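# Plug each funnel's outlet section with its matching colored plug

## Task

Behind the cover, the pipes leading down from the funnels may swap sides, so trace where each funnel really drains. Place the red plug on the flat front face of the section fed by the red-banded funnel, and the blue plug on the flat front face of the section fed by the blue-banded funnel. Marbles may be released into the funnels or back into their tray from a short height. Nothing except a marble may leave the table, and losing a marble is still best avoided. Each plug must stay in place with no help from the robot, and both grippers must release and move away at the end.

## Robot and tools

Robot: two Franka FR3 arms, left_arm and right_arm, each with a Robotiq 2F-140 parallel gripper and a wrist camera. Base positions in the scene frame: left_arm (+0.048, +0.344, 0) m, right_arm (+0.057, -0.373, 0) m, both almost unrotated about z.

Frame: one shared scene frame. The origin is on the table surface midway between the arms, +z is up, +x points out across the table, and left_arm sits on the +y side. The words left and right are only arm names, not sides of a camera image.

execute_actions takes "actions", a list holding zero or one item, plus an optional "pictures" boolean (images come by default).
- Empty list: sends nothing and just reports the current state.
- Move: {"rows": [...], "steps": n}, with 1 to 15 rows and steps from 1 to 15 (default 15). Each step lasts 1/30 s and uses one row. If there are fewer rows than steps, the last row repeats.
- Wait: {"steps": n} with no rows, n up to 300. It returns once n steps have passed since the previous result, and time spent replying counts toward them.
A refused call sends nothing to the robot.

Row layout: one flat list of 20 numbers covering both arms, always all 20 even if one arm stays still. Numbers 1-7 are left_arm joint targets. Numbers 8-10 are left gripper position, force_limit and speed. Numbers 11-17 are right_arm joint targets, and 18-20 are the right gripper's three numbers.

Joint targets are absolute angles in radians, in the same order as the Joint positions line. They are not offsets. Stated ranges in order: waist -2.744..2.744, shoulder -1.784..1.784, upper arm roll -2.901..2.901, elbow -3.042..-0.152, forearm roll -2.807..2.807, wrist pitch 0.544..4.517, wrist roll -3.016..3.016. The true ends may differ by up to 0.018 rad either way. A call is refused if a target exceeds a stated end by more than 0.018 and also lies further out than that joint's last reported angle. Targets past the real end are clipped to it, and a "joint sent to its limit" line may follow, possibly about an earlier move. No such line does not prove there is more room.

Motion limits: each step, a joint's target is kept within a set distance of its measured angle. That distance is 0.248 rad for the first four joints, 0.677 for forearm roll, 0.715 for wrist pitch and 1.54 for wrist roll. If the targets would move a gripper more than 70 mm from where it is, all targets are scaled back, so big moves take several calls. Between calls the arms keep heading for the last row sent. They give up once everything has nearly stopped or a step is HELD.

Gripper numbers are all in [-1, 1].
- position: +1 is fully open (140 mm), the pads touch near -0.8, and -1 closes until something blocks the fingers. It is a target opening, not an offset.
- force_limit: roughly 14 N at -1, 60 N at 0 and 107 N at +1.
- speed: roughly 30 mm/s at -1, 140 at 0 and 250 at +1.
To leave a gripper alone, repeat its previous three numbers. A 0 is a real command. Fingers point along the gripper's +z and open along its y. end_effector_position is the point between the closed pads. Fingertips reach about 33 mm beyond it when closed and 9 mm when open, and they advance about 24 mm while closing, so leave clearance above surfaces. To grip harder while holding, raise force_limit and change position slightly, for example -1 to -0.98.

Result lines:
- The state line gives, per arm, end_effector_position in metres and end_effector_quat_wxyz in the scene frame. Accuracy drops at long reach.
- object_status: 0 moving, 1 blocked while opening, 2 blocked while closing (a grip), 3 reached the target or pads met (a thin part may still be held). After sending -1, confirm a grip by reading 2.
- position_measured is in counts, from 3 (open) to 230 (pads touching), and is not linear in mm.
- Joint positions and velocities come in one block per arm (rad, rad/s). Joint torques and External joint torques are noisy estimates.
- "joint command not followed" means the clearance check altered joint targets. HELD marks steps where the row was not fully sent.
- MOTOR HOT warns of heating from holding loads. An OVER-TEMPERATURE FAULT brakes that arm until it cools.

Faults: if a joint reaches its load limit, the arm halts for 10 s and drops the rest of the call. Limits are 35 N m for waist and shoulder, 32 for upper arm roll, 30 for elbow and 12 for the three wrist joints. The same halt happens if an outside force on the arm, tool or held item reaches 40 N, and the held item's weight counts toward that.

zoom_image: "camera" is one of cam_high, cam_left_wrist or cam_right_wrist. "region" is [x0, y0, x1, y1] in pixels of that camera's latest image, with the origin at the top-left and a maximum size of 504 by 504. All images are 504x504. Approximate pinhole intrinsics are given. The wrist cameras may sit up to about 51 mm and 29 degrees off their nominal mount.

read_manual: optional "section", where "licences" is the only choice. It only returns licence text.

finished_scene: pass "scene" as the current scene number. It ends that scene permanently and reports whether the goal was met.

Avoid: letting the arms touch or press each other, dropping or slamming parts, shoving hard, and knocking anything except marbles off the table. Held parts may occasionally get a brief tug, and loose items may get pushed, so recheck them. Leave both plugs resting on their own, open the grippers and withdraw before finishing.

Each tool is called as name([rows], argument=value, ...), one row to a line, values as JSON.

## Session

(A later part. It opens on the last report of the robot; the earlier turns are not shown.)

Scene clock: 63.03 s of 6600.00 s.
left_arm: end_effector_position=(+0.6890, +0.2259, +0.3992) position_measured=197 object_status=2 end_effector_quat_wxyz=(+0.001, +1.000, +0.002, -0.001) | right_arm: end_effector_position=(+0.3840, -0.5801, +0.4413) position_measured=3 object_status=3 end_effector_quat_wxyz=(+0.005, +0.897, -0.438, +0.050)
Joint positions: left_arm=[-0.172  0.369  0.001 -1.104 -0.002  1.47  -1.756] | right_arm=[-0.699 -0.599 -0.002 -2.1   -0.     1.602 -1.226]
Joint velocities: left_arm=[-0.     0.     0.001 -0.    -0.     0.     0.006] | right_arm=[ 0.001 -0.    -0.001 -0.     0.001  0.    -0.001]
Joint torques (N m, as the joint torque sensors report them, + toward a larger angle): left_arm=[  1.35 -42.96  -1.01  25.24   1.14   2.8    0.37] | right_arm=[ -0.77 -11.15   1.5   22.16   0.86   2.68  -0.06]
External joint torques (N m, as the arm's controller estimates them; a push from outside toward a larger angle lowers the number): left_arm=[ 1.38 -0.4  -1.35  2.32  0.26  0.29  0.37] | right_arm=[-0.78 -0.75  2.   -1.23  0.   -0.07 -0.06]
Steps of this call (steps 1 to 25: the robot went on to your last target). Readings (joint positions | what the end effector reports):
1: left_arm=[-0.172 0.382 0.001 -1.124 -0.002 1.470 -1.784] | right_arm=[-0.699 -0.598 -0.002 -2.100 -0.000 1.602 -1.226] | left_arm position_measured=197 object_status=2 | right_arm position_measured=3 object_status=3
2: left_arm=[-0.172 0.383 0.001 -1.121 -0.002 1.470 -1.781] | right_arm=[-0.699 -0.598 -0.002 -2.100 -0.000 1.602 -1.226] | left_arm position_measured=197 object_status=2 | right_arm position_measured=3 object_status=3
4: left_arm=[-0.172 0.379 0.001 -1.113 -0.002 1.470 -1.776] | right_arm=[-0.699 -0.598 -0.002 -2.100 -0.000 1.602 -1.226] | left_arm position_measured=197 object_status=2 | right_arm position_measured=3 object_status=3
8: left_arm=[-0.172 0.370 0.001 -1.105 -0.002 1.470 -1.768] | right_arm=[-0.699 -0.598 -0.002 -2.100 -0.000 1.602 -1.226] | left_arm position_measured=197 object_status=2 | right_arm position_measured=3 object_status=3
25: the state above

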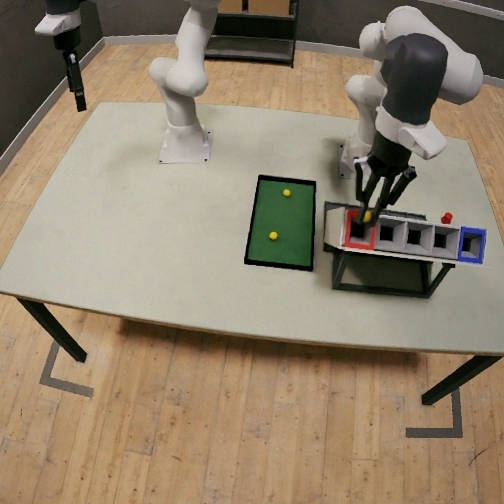

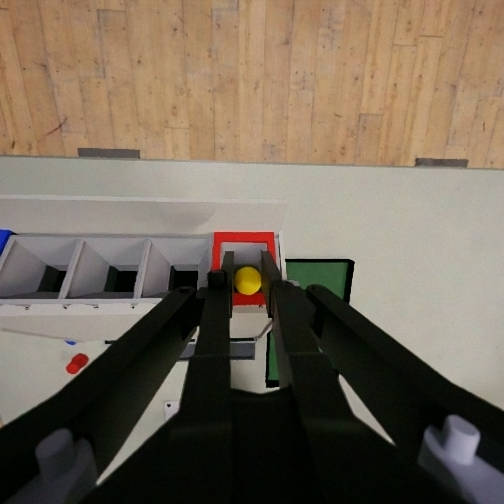

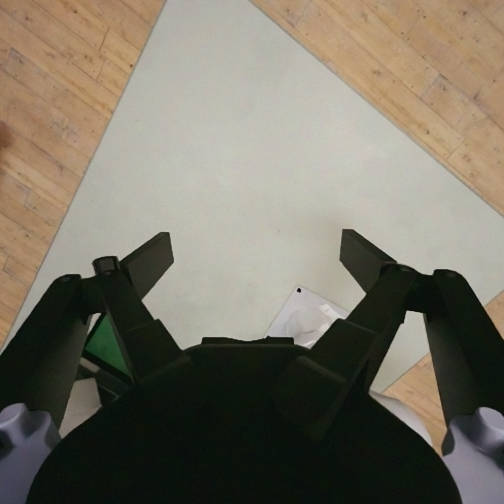

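execute_actions([
  {"rows":[[-0.17,0.37,0,-1.15,0,1.52,-1.75,-1,-0.7,-0.3,-0.7,-0.6,0,-2.1,0,1.6,-1.23,1,-0.5,0]]},
], pictures=false)

execute_actions([
  {"rows":[[-0.17,0.37,0,-1.15,0,1.52,-1.75,-0.2,-0.7,-0.3,-0.7,-0.6,0,-2.1,0,1.6,-1.23,1,-0.5,0]]},
])

execute_actions([
  {"rows":[[-0.17,0.05,0,-1.3,0,1.45,-1.75,0.1,-0.7,-0.3,-0.7,-0.6,0,-2.1,0,1.6,-1.23,1,-0.5,0]],"steps":10},
], pictures=false)

execute_actions([
  {"rows":[[-0.3,-0.274,0,-1.724,0,1.45,-1.88,0.1,-0.7,-0.3,-0.7,-0.6,0,-2.1,0,1.6,-1.23,1,-0.5,0]]},
], pictures=false)

execute_actions([
  {"steps":15},
])

Scene clock: 68.73 s of 6600.00 s.
left_arm: end_effector_position=(+0.6939, +0.2251, +0.3802) position_measured=197 object_status=2 end_effector_quat_wxyz=(+0.000, +1.000, +0.001, -0.003) | right_arm: end_effector_position=(+0.3840, -0.5801, +0.4413) position_measured=3 object_status=3 end_effector_quat_wxyz=(+0.005, +0.897, -0.438, +0.050)
Joint positions: left_arm=[-0.172  0.371  0.001 -1.149 -0.002  1.515 -1.754] | right_arm=[-0.699 -0.599 -0.002 -2.1   -0.     1.602 -1.226]
Joint velocities: left_arm=[ 0.001 -0.001  0.     0.001  0.002  0.016 -0.001] | right_arm=[-0.     0.001  0.    -0.    -0.001 -0.001 -0.   ]
Joint torques (N m, as the joint torque sensors report them, + toward a larger angle): left_arm=[  1.41 -43.77  -0.35  24.35   1.3    2.91   0.19] | right_arm=[ -0.83 -11.34   1.56  22.94   0.85   2.7   -0.01]
External joint torques (N m, as the arm's controller estimates them; a push from outside toward a larger angle lowers the number): left_arm=[ 1.34 -0.67 -0.77  1.03  0.41  0.41  0.19] | right_arm=[-0.81 -0.97  2.1  -0.45  0.   -0.05 -0.01]
Steps of this call (steps 1 to 15: the robot went on to your last target; steps 16 to 90: nothing new was sent; then 2.20 s passed at rest; steps 91 to 105: all 15 steps of this action). Readings (joint positions | what the end effector reports):
91: left_arm=[-0.172 0.365 0.001 -1.114 -0.002 1.479 -1.754] | right_arm=[-0.699 -0.599 -0.002 -2.100 -0.000 1.602 -1.226] | left_arm position_measured=197 object_status=2 | right_arm position_measured=3 object_status=3
92: left_arm=[-0.172 0.365 0.001 -1.124 -0.002 1.486 -1.754] | right_arm=[-0.699 -0.599 -0.002 -2.100 -0.000 1.602 -1.226] | left_arm position_measured=197 object_status=2 | right_arm position_measured=3 object_status=3
94: left_arm=[-0.172 0.367 0.001 -1.138 -0.002 1.496 -1.754] | right_arm=[-0.699 -0.599 -0.002 -2.100 -0.000 1.602 -1.226] | left_arm position_measured=197 object_status=2 | right_arm position_measured=3 object_status=3
98: left_arm=[-0.172 0.371 0.001 -1.149 -0.002 1.507 -1.754] | right_arm=[-0.699 -0.599 -0.002 -2.100 -0.000 1.602 -1.226] | left_arm position_measured=197 object_status=2 | right_arm position_measured=3 object_status=3
105: the state above

Scene clock: 69.23 s of 6600.00 s.
left_arm: end_effector_position=(+0.6946, +0.2250, +0.3804) position_measured=154 object_status=3 end_effector_quat_wxyz=(+0.000, +1.000, +0.001, -0.002) | right_arm: end_effector_position=(+0.3840, -0.5801, +0.4413) position_measured=3 object_status=3 end_effector_quat_wxyz=(+0.005, +0.897, -0.438, +0.050)
Joint positions: left_arm=[-0.172  0.371  0.001 -1.149 -0.002  1.517 -1.754] | right_arm=[-0.699 -0.599 -0.002 -2.1   -0.     1.602 -1.226]
Joint velocities: left_arm=[ 0.001  0.001 -0.    -0.001 -0.     0.001 -0.   ] | right_arm=[-0.001  0.001 -0.001 -0.001  0.    -0.001 -0.   ]
Joint torques (N m, as the joint torque sensors report them, + toward a larger angle): left_arm=[  1.47 -44.37  -1.65  24.39   1.11   2.93   0.33] | right_arm=[ -1.4  -10.56   1.93  22.92   0.87   2.69  -0.05]
External joint torques (N m, as the arm's controller estimates them; a push from outside toward a larger angle lowers the number): left_arm=[ 1.28 -1.29 -2.15  1.07  0.21  0.42  0.33] | right_arm=[-1.35 -0.14  2.53 -0.46  0.02 -0.05 -0.05]
Steps of this call (steps 1 to 15: all 15 steps of this action). Readings (joint positions | what the end effector reports):
1: left_arm=[-0.172 0.371 0.001 -1.149 -0.002 1.515 -1.754] | right_arm=[-0.699 -0.599 -0.002 -2.100 -0.000 1.602 -1.226] | left_arm position_measured=197 object_status=0 | right_arm position_measured=3 object_status=3
2: left_arm=[-0.172 0.371 0.001 -1.149 -0.002 1.515 -1.754] | right_arm=[-0.699 -0.599 -0.002 -2.100 -0.000 1.602 -1.226] | left_arm position_measured=195 object_status=0 | right_arm position_measured=3 object_status=3
4: left_arm=[-0.172 0.371 0.001 -1.149 -0.002 1.516 -1.754] | right_arm=[-0.699 -0.599 -0.002 -2.100 -0.000 1.602 -1.226] | left_arm position_measured=180 object_status=0 | right_arm position_measured=3 object_status=3
8: left_arm=[-0.172 0.371 0.001 -1.149 -0.002 1.517 -1.754] | right_arm=[-0.699 -0.599 -0.002 -2.100 -0.000 1.602 -1.226] | left_arm position_measured=157 object_status=0 | right_arm position_measured=3 object_status=3
15: the state above

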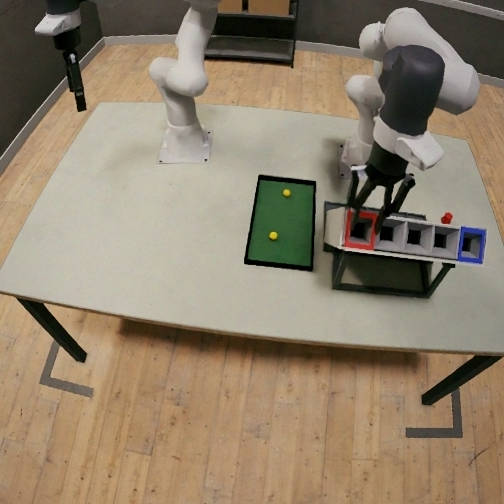

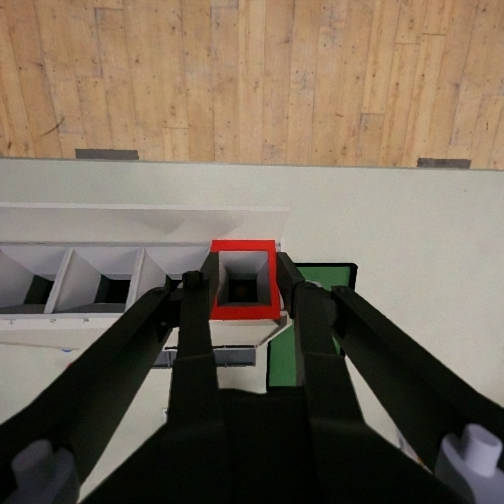

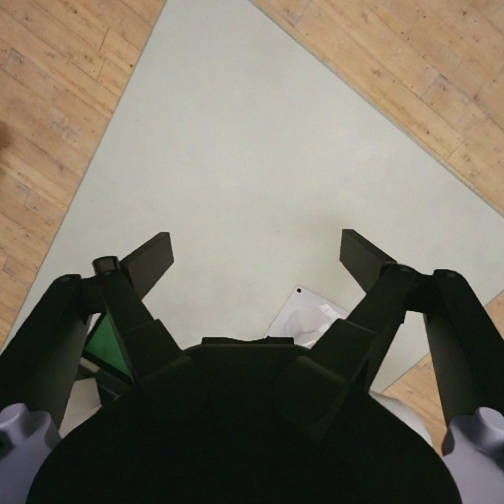

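Scene clock: 69.57 s of 6600.00 s.
left_arm: end_effector_position=(+0.6198, +0.2387, +0.5132) position_measured=117 object_status=0 end_effector_quat_wxyz=(+0.013, +0.998, +0.001, +0.068) | right_arm: end_effector_position=(+0.3840, -0.5801, +0.4413) position_measured=3 object_status=3 end_effector_quat_wxyz=(+0.005, +0.897, -0.438, +0.050)
Joint positions: left_arm=[-0.172  0.048  0.001 -1.282 -0.002  1.468 -1.754] | right_arm=[-0.699 -0.599 -0.002 -2.1   -0.     1.602 -1.226]
Joint velocities: left_arm=[ 0.001 -0.381  0.001  0.     0.001 -0.059 -0.002] | right_arm=[-0.    -0.001  0.001  0.001 -0.     0.     0.   ]
Joint torques (N m, as the joint torque sensors report them, + toward a larger angle): left_arm=[  0.74 -10.71  -0.32  13.02   1.19   1.75   0.4 ] | right_arm=[ -0.78 -11.34   1.46  22.27   0.88   2.83  -0.12]
External joint torques (N m, as the arm's controller estimates them; a push from outside toward a larger angle lowers the number): left_arm=[ 0.77 -0.73 -0.31  1.84  0.56 -0.35  0.39] | right_arm=[-0.76 -0.84  2.01 -1.21  0.02  0.07 -0.12]
Steps of this call (steps 1 to 10: all 10 steps of this action). Readings (joint positions | what the end effector reports):
1: left_arm=[-0.172 0.347 0.001 -1.185 -0.002 1.513 -1.754] | right_arm=[-0.699 -0.599 -0.002 -2.100 -0.000 1.602 -1.226] | left_arm position_measured=154 object_status=0 | right_arm position_measured=3 object_status=3
2: left_arm=[-0.172 0.313 0.001 -1.217 -0.002 1.503 -1.754] | right_arm=[-0.699 -0.599 -0.002 -2.100 -0.000 1.602 -1.226] | left_arm position_measured=149 object_status=0 | right_arm position_measured=3 object_status=3
4: left_arm=[-0.172 0.238 0.001 -1.253 -0.002 1.491 -1.754] | right_arm=[-0.699 -0.599 -0.002 -2.100 -0.000 1.602 -1.226] | left_arm position_measured=138 object_status=0 | right_arm position_measured=3 object_status=3
8: left_arm=[-0.172 0.088 0.001 -1.282 -0.002 1.472 -1.754] | right_arm=[-0.699 -0.599 -0.002 -2.100 -0.000 1.602 -1.226] | left_arm position_measured=117 object_status=0 | right_arm position_measured=3 object_status=3
10: the state above

Scene clock: 70.07 s of 6600.00 s.
left_arm: end_effector_position=(+0.4810, +0.2052, +0.4687) position_measured=117 object_status=3 end_effector_quat_wxyz=(+0.000, +1.000, -0.016, +0.000) | right_arm: end_effector_position=(+0.3840, -0.5801, +0.4413) position_measured=3 object_status=3 end_effector_quat_wxyz=(+0.005, +0.897, -0.438, +0.050)
Joint positions: left_arm=[-0.298 -0.27  -0.002 -1.721 -0.     1.452 -1.848] | right_arm=[-0.699 -0.599 -0.002 -2.1   -0.     1.602 -1.226]
Joint velocities: left_arm=[ 0.    -0.005  0.008 -0.031 -0.001 -0.001 -0.093] | right_arm=[ 0.     0.    -0.     0.001  0.001  0.    -0.002]
Joint torques (N m, as the joint torque sensors report them, + toward a larger angle): left_arm=[ -2.09 -23.27   0.56  25.36   0.82   2.21   0.07] | right_arm=[ -0.03 -11.21   1.67  22.09   0.76   2.79   0.  ]
External joint torques (N m, as the arm's controller estimates them; a push from outside toward a larger angle lowers the number): left_arm=[-1.96 -1.01  0.97  1.75 -0.07 -0.4   0.07] | right_arm=[-0.01 -0.74  2.21 -1.35 -0.1   0.03  0.  ]
Steps of this call (steps 1 to 15: all 15 steps of this action). Readings (joint positions | what the end effector reports):
1: left_arm=[-0.188 0.009 0.009 -1.328 -0.001 1.470 -1.761] | right_arm=[-0.699 -0.599 -0.002 -2.100 -0.000 1.602 -1.226] | left_arm position_measured=117 object_status=0 | right_arm position_measured=3 object_status=3
2: left_arm=[-0.207 -0.037 0.010 -1.381 -0.000 1.468 -1.769] | right_arm=[-0.699 -0.599 -0.002 -2.100 -0.000 1.602 -1.226] | left_arm position_measured=117 object_status=0 | right_arm position_measured=3 object_status=3
4: left_arm=[-0.247 -0.140 0.005 -1.497 -0.000 1.465 -1.784] | right_arm=[-0.699 -0.599 -0.002 -2.100 -0.000 1.602 -1.226] | left_arm position_measured=117 object_status=3 | right_arm position_measured=3 object_status=3
8: left_arm=[-0.292 -0.260 -0.004 -1.669 -0.000 1.457 -1.816] | right_arm=[-0.699 -0.599 -0.002 -2.100 -0.000 1.602 -1.226] | left_arm position_measured=117 object_status=3 | right_arm position_measured=3 object_status=3
15: the state above

Scene clock: 70.57 s of 6600.00 s.
left_arm: end_effector_position=(+0.4806, +0.2055, +0.4691) position_measured=117 object_status=3 end_effector_quat_wxyz=(+0.000, +1.000, -0.005, +0.001) | right_arm: end_effector_position=(+0.3840, -0.5801, +0.4413) position_measured=3 object_status=3 end_effector_quat_wxyz=(+0.005, +0.897, -0.438, +0.050)
Joint positions: left_arm=[-0.298 -0.272 -0.002 -1.722 -0.     1.452 -1.871] | right_arm=[-0.699 -0.599 -0.002 -2.1   -0.     1.602 -1.226]
Joint velocities: left_arm=[-0.001 -0.001 -0.    -0.     0.001  0.001 -0.019] | right_arm=[-0.     0.    -0.001  0.001  0.001  0.     0.001]
Joint torques (N m, as the joint torque sensors report them, + toward a larger angle): left_arm=[ -1.41 -21.79   0.84  23.47   0.77   2.16   0.14] | right_arm=[ -0.68 -10.87   1.15  22.48   1.     2.75  -0.15]
External joint torques (N m, as the arm's controller estimates them; a push from outside toward a larger angle lowers the number): left_arm=[-1.47 -0.74  1.03  0.66 -0.12 -0.35  0.14] | right_arm=[-0.65 -0.36  1.71 -1.03  0.15 -0.01 -0.15]
Steps of this call (steps 1 to 15: the robot went on to your last target). Readings (joint positions | what the end effector reports):
1: left_arm=[-0.298 -0.270 -0.002 -1.722 -0.000 1.452 -1.851] | right_arm=[-0.699 -0.599 -0.002 -2.100 -0.000 1.602 -1.226] | left_arm position_measured=117 object_status=3 | right_arm position_measured=3 object_status=3
2: left_arm=[-0.298 -0.270 -0.002 -1.722 -0.000 1.452 -1.854] | right_arm=[-0.699 -0.599 -0.002 -2.100 -0.000 1.602 -1.226] | left_arm position_measured=117 object_status=3 | right_arm position_measured=3 object_status=3
4: left_arm=[-0.298 -0.271 -0.002 -1.722 -0.000 1.452 -1.858] | right_arm=[-0.699 -0.599 -0.002 -2.100 -0.000 1.602 -1.226] | left_arm position_measured=117 object_status=3 | right_arm position_measured=3 object_status=3
8: left_arm=[-0.298 -0.272 -0.002 -1.722 -0.000 1.452 -1.864] | right_arm=[-0.699 -0.599 -0.002 -2.100 -0.000 1.602 -1.226] | left_arm position_measured=117 object_status=3 | right_arm position_measured=3 object_status=3
15: the state above

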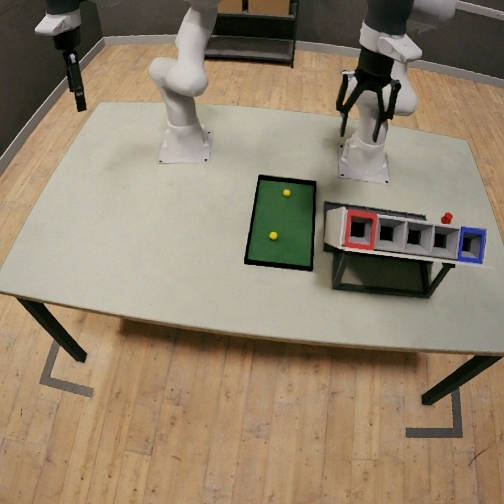

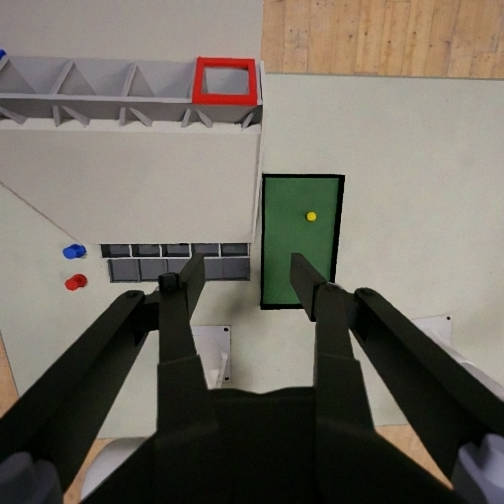

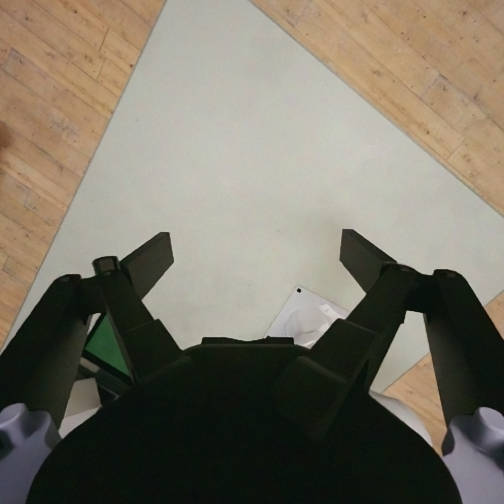

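execute_actions([
  {"rows":[[-0.3,-0.785,0,-2.25,0,1.5,-1.88,0.1,-0.7,-0.3,-0.7,-0.6,0,-2.1,0,1.6,-1.23,1,-0.5,0]]},
])

execute_actions([
  {"rows":[[-0.859,-0.413,0,-2.692,0,2.279,-2.44,0.1,-0.7,-0.3,-0.7,-0.6,0,-2.1,0,1.6,-1.23,1,-0.5,0]]},
], pictures=false)

execute_actions([
  {"steps":35},
])

Scene clock: 75.87 s of 6600.00 s.
left_arm: end_effector_position=(+0.3393, +0.2508, +0.4229) position_measured=117 object_status=3 end_effector_quat_wxyz=(+0.004, +1.000, -0.002, +0.015) | right_arm: end_effector_position=(+0.3840, -0.5801, +0.4413) position_measured=3 object_status=3 end_effector_quat_wxyz=(+0.005, +0.897, -0.438, +0.050)
Joint positions: left_arm=[-0.299 -0.784 -0.001 -2.246 -0.     1.494 -1.876] | right_arm=[-0.699 -0.599 -0.002 -2.1   -0.     1.602 -1.226]
Joint velocities: left_arm=[-0.002  0.001  0.001 -0.044  0.001  0.016  0.001] | right_arm=[ 0.     0.001  0.001 -0.002 -0.001 -0.     0.001]
Joint torques (N m, as the joint torque sensors report them, + toward a larger angle): left_arm=[-1.22 -4.4  -0.41 25.79  0.83  3.06 -0.05] | right_arm=[  0.04 -10.09   1.48  22.41   0.86   2.79  -0.09]
External joint torques (N m, as the arm's controller estimates them; a push from outside toward a larger angle lowers the number): left_arm=[-1.22  0.47  0.25  2.07 -0.08  0.37 -0.05] | right_arm=[-0.03  0.32  1.91 -0.98 -0.01  0.04 -0.09]
Steps of this call (steps 1 to 15: the robot went on to your last target; steps 16 to 120: nothing new was sent; then 0.80 s passed at rest; steps 121 to 135: all 15 steps of this action). Readings (joint positions | what the end effector reports):
121: left_arm=[-0.298 -0.318 -0.001 -1.794 -0.000 1.473 -1.876] | right_arm=[-0.699 -0.599 -0.002 -2.100 -0.000 1.602 -1.226] | left_arm position_measured=117 object_status=3 | right_arm position_measured=3 object_status=3
122: left_arm=[-0.299 -0.386 -0.001 -1.877 -0.000 1.476 -1.876] | right_arm=[-0.699 -0.599 -0.002 -2.100 -0.000 1.602 -1.226] | left_arm position_measured=117 object_status=3 | right_arm position_measured=3 object_status=3
124: left_arm=[-0.299 -0.535 -0.001 -2.030 -0.000 1.482 -1.876] | right_arm=[-0.699 -0.599 -0.002 -2.100 -0.000 1.602 -1.226] | left_arm position_measured=117 object_status=3 | right_arm position_measured=3 object_status=3
128: left_arm=[-0.299 -0.752 -0.001 -2.202 -0.000 1.487 -1.876] | right_arm=[-0.699 -0.599 -0.002 -2.100 -0.000 1.602 -1.226] | left_arm position_measured=117 object_status=3 | right_arm position_measured=3 object_status=3
135: the state above

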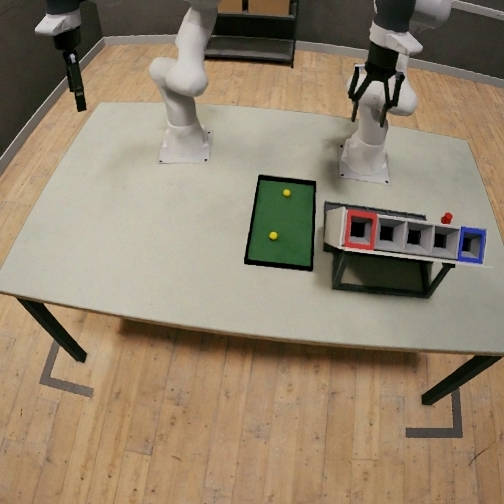

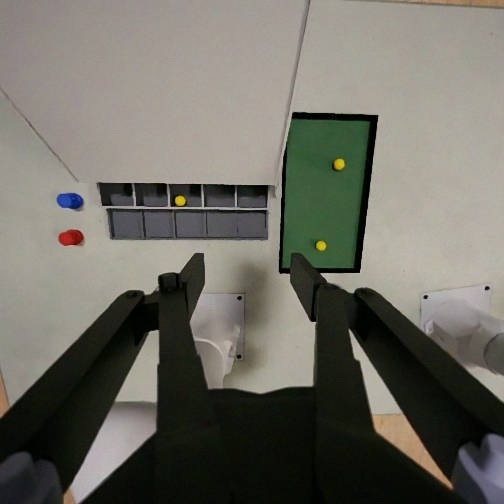

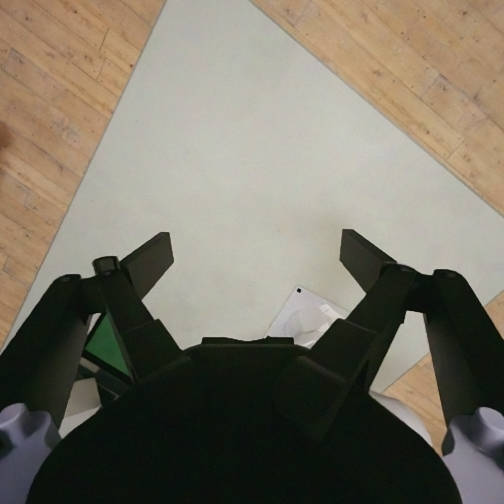

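Scene clock: 76.37 s of 6600.00 s.
left_arm: end_effector_position=(+0.3005, +0.1088, +0.1811) position_measured=117 object_status=3 end_effector_quat_wxyz=(-0.038, +0.994, -0.087, -0.050) | right_arm: end_effector_position=(+0.3840, -0.5801, +0.4413) position_measured=3 object_status=3 end_effector_quat_wxyz=(+0.005, +0.897, -0.438, +0.050)
Joint positions: left_arm=[-0.744 -0.462  0.005 -2.621  0.001  2.032 -2.145] | right_arm=[-0.699 -0.599 -0.002 -2.1   -0.     1.602 -1.226]
Joint velocities: left_arm=[-1.166  0.565 -0.109 -0.753  0.001  1.179 -0.788] | right_arm=[-0.001 -0.    -0.001 -0.001  0.     0.001 -0.001]
Joint torques (N m, as the joint torque sensors report them, + toward a larger angle): left_arm=[  3.4  -19.38   1.53  27.18   0.37   2.96  -0.31] | right_arm=[ -0.69 -10.47   1.7   22.16   0.85   2.68   0.03]
External joint torques (N m, as the arm's controller estimates them; a push from outside toward a larger angle lowers the number): left_arm=[-1.7   1.89 -1.43 -0.3  -0.41  0.64 -0.29] | right_arm=[-0.63 -0.15  2.29 -1.21  0.   -0.07  0.03]
Steps of this call (steps 1 to 15: all 15 steps of this action). Readings (joint positions | what the end effector reports):
1: left_arm=[-0.316 -0.778 0.003 -2.258 0.001 1.529 -1.892] | right_arm=[-0.699 -0.599 -0.002 -2.100 -0.000 1.602 -1.226] | left_arm position_measured=117 object_status=3 | right_arm position_measured=3 object_status=3
2: left_arm=[-0.338 -0.761 0.004 -2.276 0.001 1.567 -1.908] | right_arm=[-0.699 -0.599 -0.002 -2.100 -0.000 1.602 -1.226] | left_arm position_measured=117 object_status=3 | right_arm position_measured=3 object_status=3
4: left_arm=[-0.385 -0.717 0.005 -2.320 0.001 1.643 -1.940] | right_arm=[-0.699 -0.599 -0.002 -2.100 -0.000 1.602 -1.226] | left_arm position_measured=117 object_status=3 | right_arm position_measured=3 object_status=3
8: left_arm=[-0.488 -0.615 0.006 -2.420 0.001 1.783 -2.005] | right_arm=[-0.699 -0.599 -0.002 -2.100 -0.000 1.602 -1.226] | left_arm position_measured=117 object_status=3 | right_arm position_measured=3 object_status=3
15: the state above

Scene clock: 77.53 s of 6600.00 s.
left_arm: end_effector_position=(+0.2944, +0.0532, +0.1497) position_measured=117 object_status=3 end_effector_quat_wxyz=(-0.002, +1.000, -0.005, -0.000) | right_arm: end_effector_position=(+0.3840, -0.5801, +0.4413) position_measured=3 object_status=3 end_effector_quat_wxyz=(+0.005, +0.897, -0.438, +0.050)
Joint positions: left_arm=[-0.857 -0.412 -0.002 -2.691  0.001  2.276 -2.43 ] | right_arm=[-0.699 -0.599 -0.002 -2.1   -0.     1.602 -1.226]
Joint velocities: left_arm=[-0.001  0.001 -0.001  0.001 -0.001  0.001 -0.022] | right_arm=[-0.001 -0.001 -0.001 -0.001 -0.001  0.     0.001]
Joint torques (N m, as the joint torque sensors report them, + toward a larger angle): left_arm=[ -1.45 -15.69  -0.13  24.04   0.31   2.85  -0.03] | right_arm=[  0.02 -11.99   1.6   22.88   0.99   2.73  -0.01]
External joint torques (N m, as the arm's controller estimates them; a push from outside toward a larger angle lowers the number): left_arm=[-1.44 -0.05  0.27  1.71 -0.38  0.38 -0.03] | right_arm=[ 0.09 -1.57  2.2  -0.53  0.14 -0.02 -0.02]
Steps of this call (steps 1 to 35: the robot went on to your last target). Readings (joint positions | what the end effector reports):
1: left_arm=[-0.782 -0.444 0.003 -2.645 0.001 2.075 -2.175] | right_arm=[-0.699 -0.599 -0.002 -2.100 -0.000 1.602 -1.226] | left_arm position_measured=117 object_status=3 | right_arm position_measured=3 object_status=3
2: left_arm=[-0.810 -0.429 -0.001 -2.664 0.001 2.110 -2.202] | right_arm=[-0.699 -0.599 -0.002 -2.100 -0.000 1.602 -1.226] | left_arm position_measured=117 object_status=3 | right_arm position_measured=3 object_status=3
4: left_arm=[-0.840 -0.414 -0.005 -2.685 0.001 2.162 -2.248] | right_arm=[-0.699 -0.599 -0.002 -2.100 -0.000 1.602 -1.226] | left_arm position_measured=117 object_status=3 | right_arm position_measured=3 object_status=3
8: left_arm=[-0.855 -0.412 -0.004 -2.691 0.001 2.224 -2.315] | right_arm=[-0.699 -0.599 -0.002 -2.100 -0.000 1.602 -1.226] | left_arm position_measured=117 object_status=3 | right_arm position_measured=3 object_status=3
35: the state above

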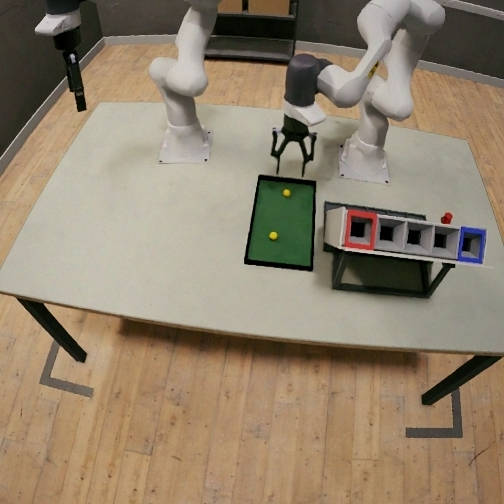

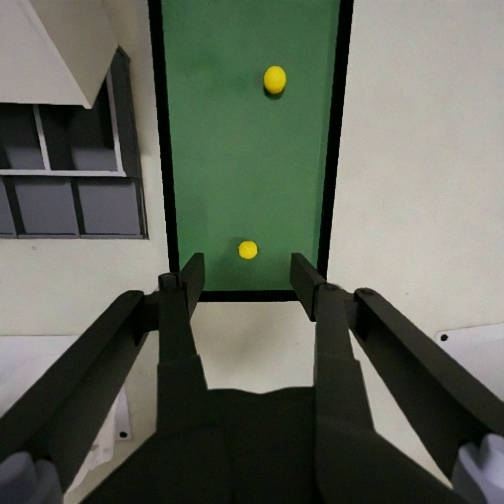

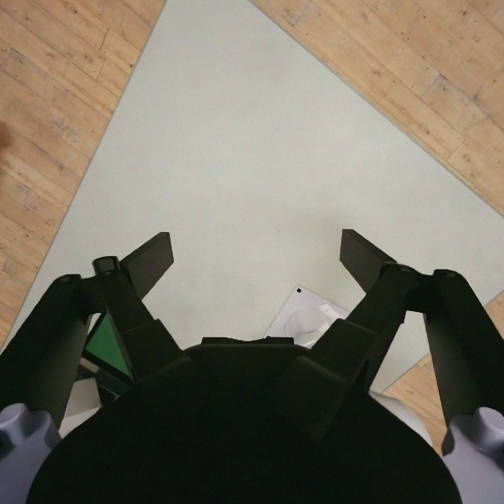

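execute_actions([
  {"rows":[[-0.859,-0.35,0,-2.72,0,2.45,-2.44,0.1,-0.7,-0.3,-0.7,-0.6,0,-2.1,0,1.6,-1.23,1,-0.5,0],[-0.859,-0.35,0,-2.72,0,2.45,-2.44,0.1,-0.7,-0.3,-0.7,-0.6,0,-2.1,0,1.6,-1.23,1,-0.5,0],[-0.859,-0.29,0,-2.745,0,2.53,-2.44,0.1,-0.7,-0.3,-0.7,-0.6,0,-2.1,0,1.6,-1.23,1,-0.5,0],[-0.859,-0.29,0,-2.745,0,2.53,-2.44,0.1,-0.7,-0.3,-0.7,-0.6,0,-2.1,0,1.6,-1.23,1,-0.5,0],[-0.859,-0.24,0,-2.76,0,2.6,-2.44,0.1,-0.7,-0.3,-0.7,-0.6,0,-2.1,0,1.6,-1.23,1,-0.5,0],[-0.859,-0.24,0,-2.76,0,2.6,-2.44,0.1,-0.7,-0.3,-0.7,-0.6,0,-2.1,0,1.6,-1.23,1,-0.5,0],[-0.859,-0.195,0,-2.772,0,2.629,-2.44,0.1,-0.7,-0.3,-0.7,-0.6,0,-2.1,0,1.6,-1.23,1,-0.5,0],[-0.859,-0.195,0,-2.772,0,2.629,-2.44,0.1,-0.7,-0.3,-0.7,-0.6,0,-2.1,0,1.6,-1.23,1,-0.5,0],[-0.859,-0.152,0,-2.781,0,2.629,-2.44,0.1,-0.7,-0.3,-0.7,-0.6,0,-2.1,0,1.6,-1.23,1,-0.5,0]]},
], pictures=false)

execute_actions([
  {"steps":12},
], pictures=false)

execute_actions([
  {"rows":[[-0.859,-0.152,0,-2.781,0,2.629,-2.44,-1,-0.7,-0.3,-0.7,-0.6,0,-2.1,0,1.6,-1.23,1,-0.5,0]]},
], pictures=false)

execute_actions([
  {"steps":12},
])

Scene clock: 84.10 s of 6600.00 s.
left_arm: end_effector_position=(+0.2875, +0.0609, +0.0427) position_measured=117 object_status=3 end_effector_quat_wxyz=(-0.013, +1.000, -0.002, -0.010) | right_arm: end_effector_position=(+0.3840, -0.5801, +0.4413) position_measured=3 object_status=3 end_effector_quat_wxyz=(+0.005, +0.897, -0.438, +0.050)
Joint positions: left_arm=[-0.857 -0.154 -0.001 -2.782  0.001  2.596 -2.436] | right_arm=[-0.699 -0.599 -0.002 -2.1   -0.     1.602 -1.226]
Joint velocities: left_arm=[-0.001  0.011  0.    -0.001  0.     0.18  -0.   ] | right_arm=[ 0.001 -0.001  0.001 -0.    -0.    -0.    -0.001]
Joint torques (N m, as the joint torque sensors report them, + toward a larger angle): left_arm=[ -1.33 -20.49   0.8   20.86   0.06   2.76  -0.08] | right_arm=[ -1.05 -11.38   1.66  22.71   0.92   2.77  -0.01]
External joint torques (N m, as the arm's controller estimates them; a push from outside toward a larger angle lowers the number): left_arm=[-1.34  0.72  0.94  2.31 -0.38  0.32 -0.07] | right_arm=[-1.07 -0.95  2.15 -0.69  0.06  0.02 -0.01]
Steps of this call (steps 1 to 15: the robot went on to your last target; steps 16 to 90: nothing new was sent; then 3.07 s passed at rest; steps 91 to 105: all 15 steps of this action). Readings (joint positions | what the end effector reports):
91: left_arm=[-0.857 -0.403 -0.002 -2.695 0.001 2.306 -2.436] | right_arm=[-0.699 -0.599 -0.002 -2.100 -0.000 1.602 -1.226] | left_arm position_measured=117 object_status=3 | right_arm position_measured=3 object_status=3
92: left_arm=[-0.857 -0.387 -0.002 -2.700 0.001 2.332 -2.436] | right_arm=[-0.699 -0.599 -0.002 -2.100 -0.000 1.602 -1.226] | left_arm position_measured=117 object_status=3 | right_arm position_measured=3 object_status=3
94: left_arm=[-0.857 -0.339 -0.002 -2.719 0.001 2.397 -2.436] | right_arm=[-0.699 -0.599 -0.002 -2.100 -0.000 1.602 -1.226] | left_arm position_measured=117 object_status=3 | right_arm position_measured=3 object_status=3
98: left_arm=[-0.857 -0.234 -0.002 -2.759 0.001 2.515 -2.436] | right_arm=[-0.699 -0.599 -0.002 -2.100 -0.000 1.602 -1.226] | left_arm position_measured=117 object_status=3 | right_arm position_measured=3 object_status=3
105: the state above

Scene clock: 84.50 s of 6600.00 s.
left_arm: end_effector_position=(+0.2932, +0.0542, +0.0449) position_measured=117 object_status=3 end_effector_quat_wxyz=(-0.002, +1.000, -0.002, -0.001) | right_arm: end_effector_position=(+0.3840, -0.5801, +0.4413) position_measured=3 object_status=3 end_effector_quat_wxyz=(+0.005, +0.897, -0.438, +0.050)
Joint positions: left_arm=[-0.857 -0.154 -0.001 -2.782  0.001  2.624 -2.436] | right_arm=[-0.699 -0.599 -0.002 -2.1   -0.     1.602 -1.226]
Joint velocities: left_arm=[ 0.001  0.001 -0.001  0.001  0.001  0.016  0.001] | right_arm=[-0.    -0.     0.001 -0.     0.     0.     0.   ]
Joint torques (N m, as the joint torque sensors report them, + toward a larger angle): left_arm=[ -1.63 -18.91   0.69  20.2    0.09   2.87  -0.15] | right_arm=[ -0.49 -10.29   2.24  22.11   0.77   2.66  -0.08]
External joint torques (N m, as the arm's controller estimates them; a push from outside toward a larger angle lowers the number): left_arm=[-1.63  1.44  0.84  2.27 -0.35  0.4  -0.15] | right_arm=[-0.51  0.13  2.74 -1.29 -0.08 -0.08 -0.08]
Steps of this call (steps 1 to 12: the robot went on to your last target). Readings (joint positions | what the end effector reports):
1: left_arm=[-0.857 -0.154 -0.001 -2.782 0.001 2.602 -2.436] | right_arm=[-0.699 -0.599 -0.002 -2.100 -0.000 1.602 -1.226] | left_arm position_measured=117 object_status=3 | right_arm position_measured=3 object_status=3
2: left_arm=[-0.857 -0.154 -0.001 -2.782 0.001 2.606 -2.436] | right_arm=[-0.699 -0.599 -0.002 -2.100 -0.000 1.602 -1.226] | left_arm position_measured=117 object_status=3 | right_arm position_measured=3 object_status=3
4: left_arm=[-0.857 -0.154 -0.001 -2.782 0.001 2.613 -2.436] | right_arm=[-0.699 -0.599 -0.002 -2.100 -0.000 1.602 -1.226] | left_arm position_measured=117 object_status=3 | right_arm position_measured=3 object_status=3
8: left_arm=[-0.857 -0.154 -0.001 -2.782 0.001 2.620 -2.436] | right_arm=[-0.699 -0.599 -0.002 -2.100 -0.000 1.602 -1.226] | left_arm position_measured=117 object_status=3 | right_arm position_measured=3 object_status=3
12: the state above

Scene clock: 85.00 s of 6600.00 s.
left_arm: end_effector_position=(+0.2937, +0.0536, +0.0451) position_measured=197 object_status=0 end_effector_quat_wxyz=(-0.001, +1.000, -0.002, -0.000) | right_arm: end_effector_position=(+0.3840, -0.5801, +0.4413) position_measured=3 object_status=3 end_effector_quat_wxyz=(+0.005, +0.897, -0.438, +0.050)
Joint positions: left_arm=[-0.857 -0.154 -0.001 -2.782  0.001  2.626 -2.436] | right_arm=[-0.699 -0.599 -0.002 -2.1   -0.     1.602 -1.226]
Joint velocities: left_arm=[ 0.001  0.001  0.001  0.001  0.001 -0.     0.001] | right_arm=[ 0.     0.    -0.001 -0.    -0.     0.001 -0.001]
Joint torques (N m, as the joint torque sensors report them, + toward a larger angle): left_arm=[ -1.14 -19.01   0.37  20.5    0.08   2.92  -0.03] | right_arm=[ -0.87 -10.49   1.65  23.58   0.85   2.74   0.  ]
External joint torques (N m, as the arm's controller estimates them; a push from outside toward a larger angle lowers the number): left_arm=[-1.19  1.32  0.47  2.53 -0.36  0.44 -0.03] | right_arm=[-0.87 -0.06  2.17  0.2   0.   -0.01  0.  ]
Steps of this call (steps 1 to 15: all 15 steps of this action). Readings (joint positions | what the end effector reports):
1: left_arm=[-0.857 -0.154 -0.001 -2.782 0.001 2.624 -2.436] | right_arm=[-0.699 -0.599 -0.002 -2.100 -0.000 1.602 -1.226] | left_arm position_measured=117 object_status=0 | right_arm position_measured=3 object_status=3
2: left_arm=[-0.857 -0.154 -0.001 -2.782 0.001 2.624 -2.436] | right_arm=[-0.699 -0.599 -0.002 -2.100 -0.000 1.602 -1.226] | left_arm position_measured=122 object_status=0 | right_arm position_measured=3 object_status=3
4: left_arm=[-0.857 -0.154 -0.001 -2.782 0.001 2.625 -2.436] | right_arm=[-0.699 -0.599 -0.002 -2.100 -0.000 1.602 -1.226] | left_arm position_measured=133 object_status=0 | right_arm position_measured=3 object_status=3
8: left_arm=[-0.857 -0.154 -0.001 -2.782 0.001 2.626 -2.436] | right_arm=[-0.699 -0.599 -0.002 -2.100 -0.000 1.602 -1.226] | left_arm position_measured=156 object_status=0 | right_arm position_measured=3 object_status=3
15: the state above

Scene clock: 85.40 s of 6600.00 s.
left_arm: end_effector_position=(+0.2938, +0.0536, +0.0451) position_measured=197 object_status=2 end_effector_quat_wxyz=(-0.001, +1.000, -0.002, -0.000) | right_arm: end_effector_position=(+0.3840, -0.5801, +0.4413) position_measured=3 object_status=3 end_effector_quat_wxyz=(+0.005, +0.897, -0.438, +0.050)
Joint positions: left_arm=[-0.857 -0.154 -0.001 -2.782  0.001  2.626 -2.436] | right_arm=[-0.699 -0.599 -0.002 -2.1   -0.     1.602 -1.226]
Joint velocities: left_arm=[ 0.001  0.001 -0.     0.001  0.     0.001 -0.001] | right_arm=[-0.001 -0.     0.001  0.001 -0.001 -0.001  0.   ]
Joint torques (N m, as the joint torque sensors report them, + toward a larger angle): left_arm=[ -1.22 -19.55   0.4   20.37   0.15   2.75  -0.09] | right_arm=[ -0.58 -10.96   1.33  22.46   0.92   2.74   0.02]
External joint torques (N m, as the arm's controller estimates them; a push from outside toward a larger angle lowers the number): left_arm=[-1.22  0.82  0.55  2.38 -0.29  0.27 -0.08] | right_arm=[-0.62 -0.45  1.78 -1.    0.06 -0.02  0.02]
Steps of this call (steps 1 to 12: the robot went on to your last target). Readings (joint positions | what the end effector reports):
1: left_arm=[-0.857 -0.154 -0.001 -2.782 0.001 2.626 -2.436] | right_arm=[-0.699 -0.599 -0.002 -2.100 -0.000 1.602 -1.226] | left_arm position_measured=197 object_status=0 | right_arm position_measured=3 object_status=3
2: left_arm=[-0.857 -0.154 -0.001 -2.782 0.001 2.626 -2.436] | right_arm=[-0.699 -0.599 -0.002 -2.100 -0.000 1.602 -1.226] | left_arm position_measured=197 object_status=0 | right_arm position_measured=3 object_status=3
4: left_arm=[-0.857 -0.154 -0.001 -2.782 0.001 2.626 -2.436] | right_arm=[-0.699 -0.599 -0.002 -2.100 -0.000 1.602 -1.226] | left_arm position_measured=197 object_status=0 | right_arm position_measured=3 object_status=3
8: left_arm=[-0.857 -0.154 -0.001 -2.782 0.001 2.626 -2.436] | right_arm=[-0.699 -0.599 -0.002 -2.100 -0.000 1.602 -1.226] | left_arm position_measured=197 object_status=2 | right_arm position_measured=3 object_status=3
12: the state above

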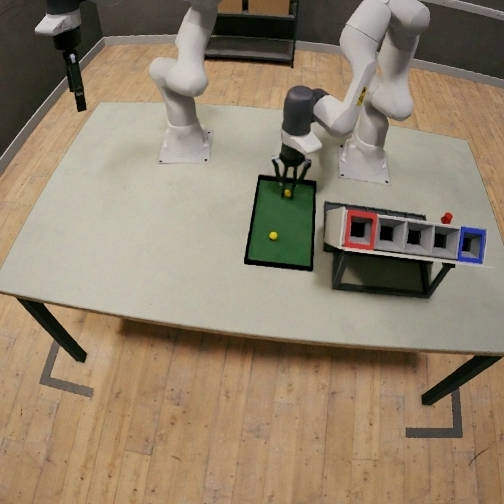

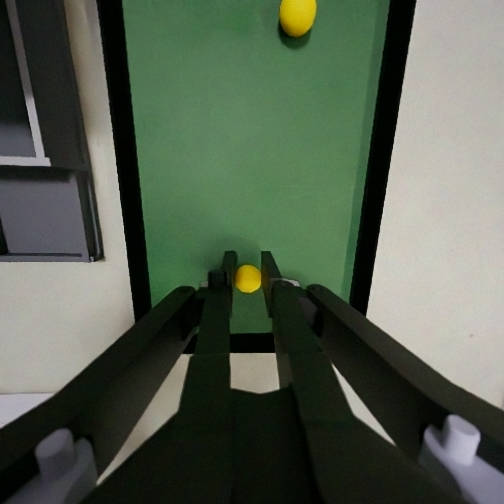

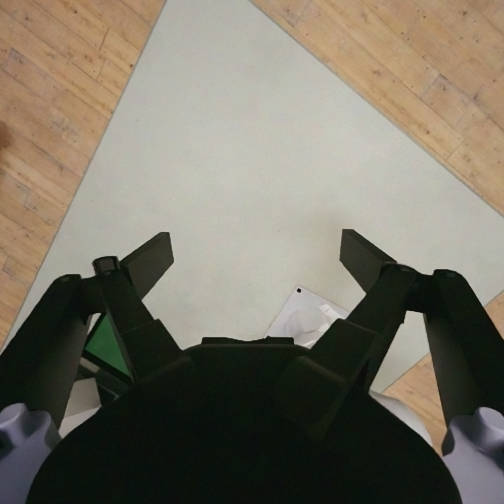

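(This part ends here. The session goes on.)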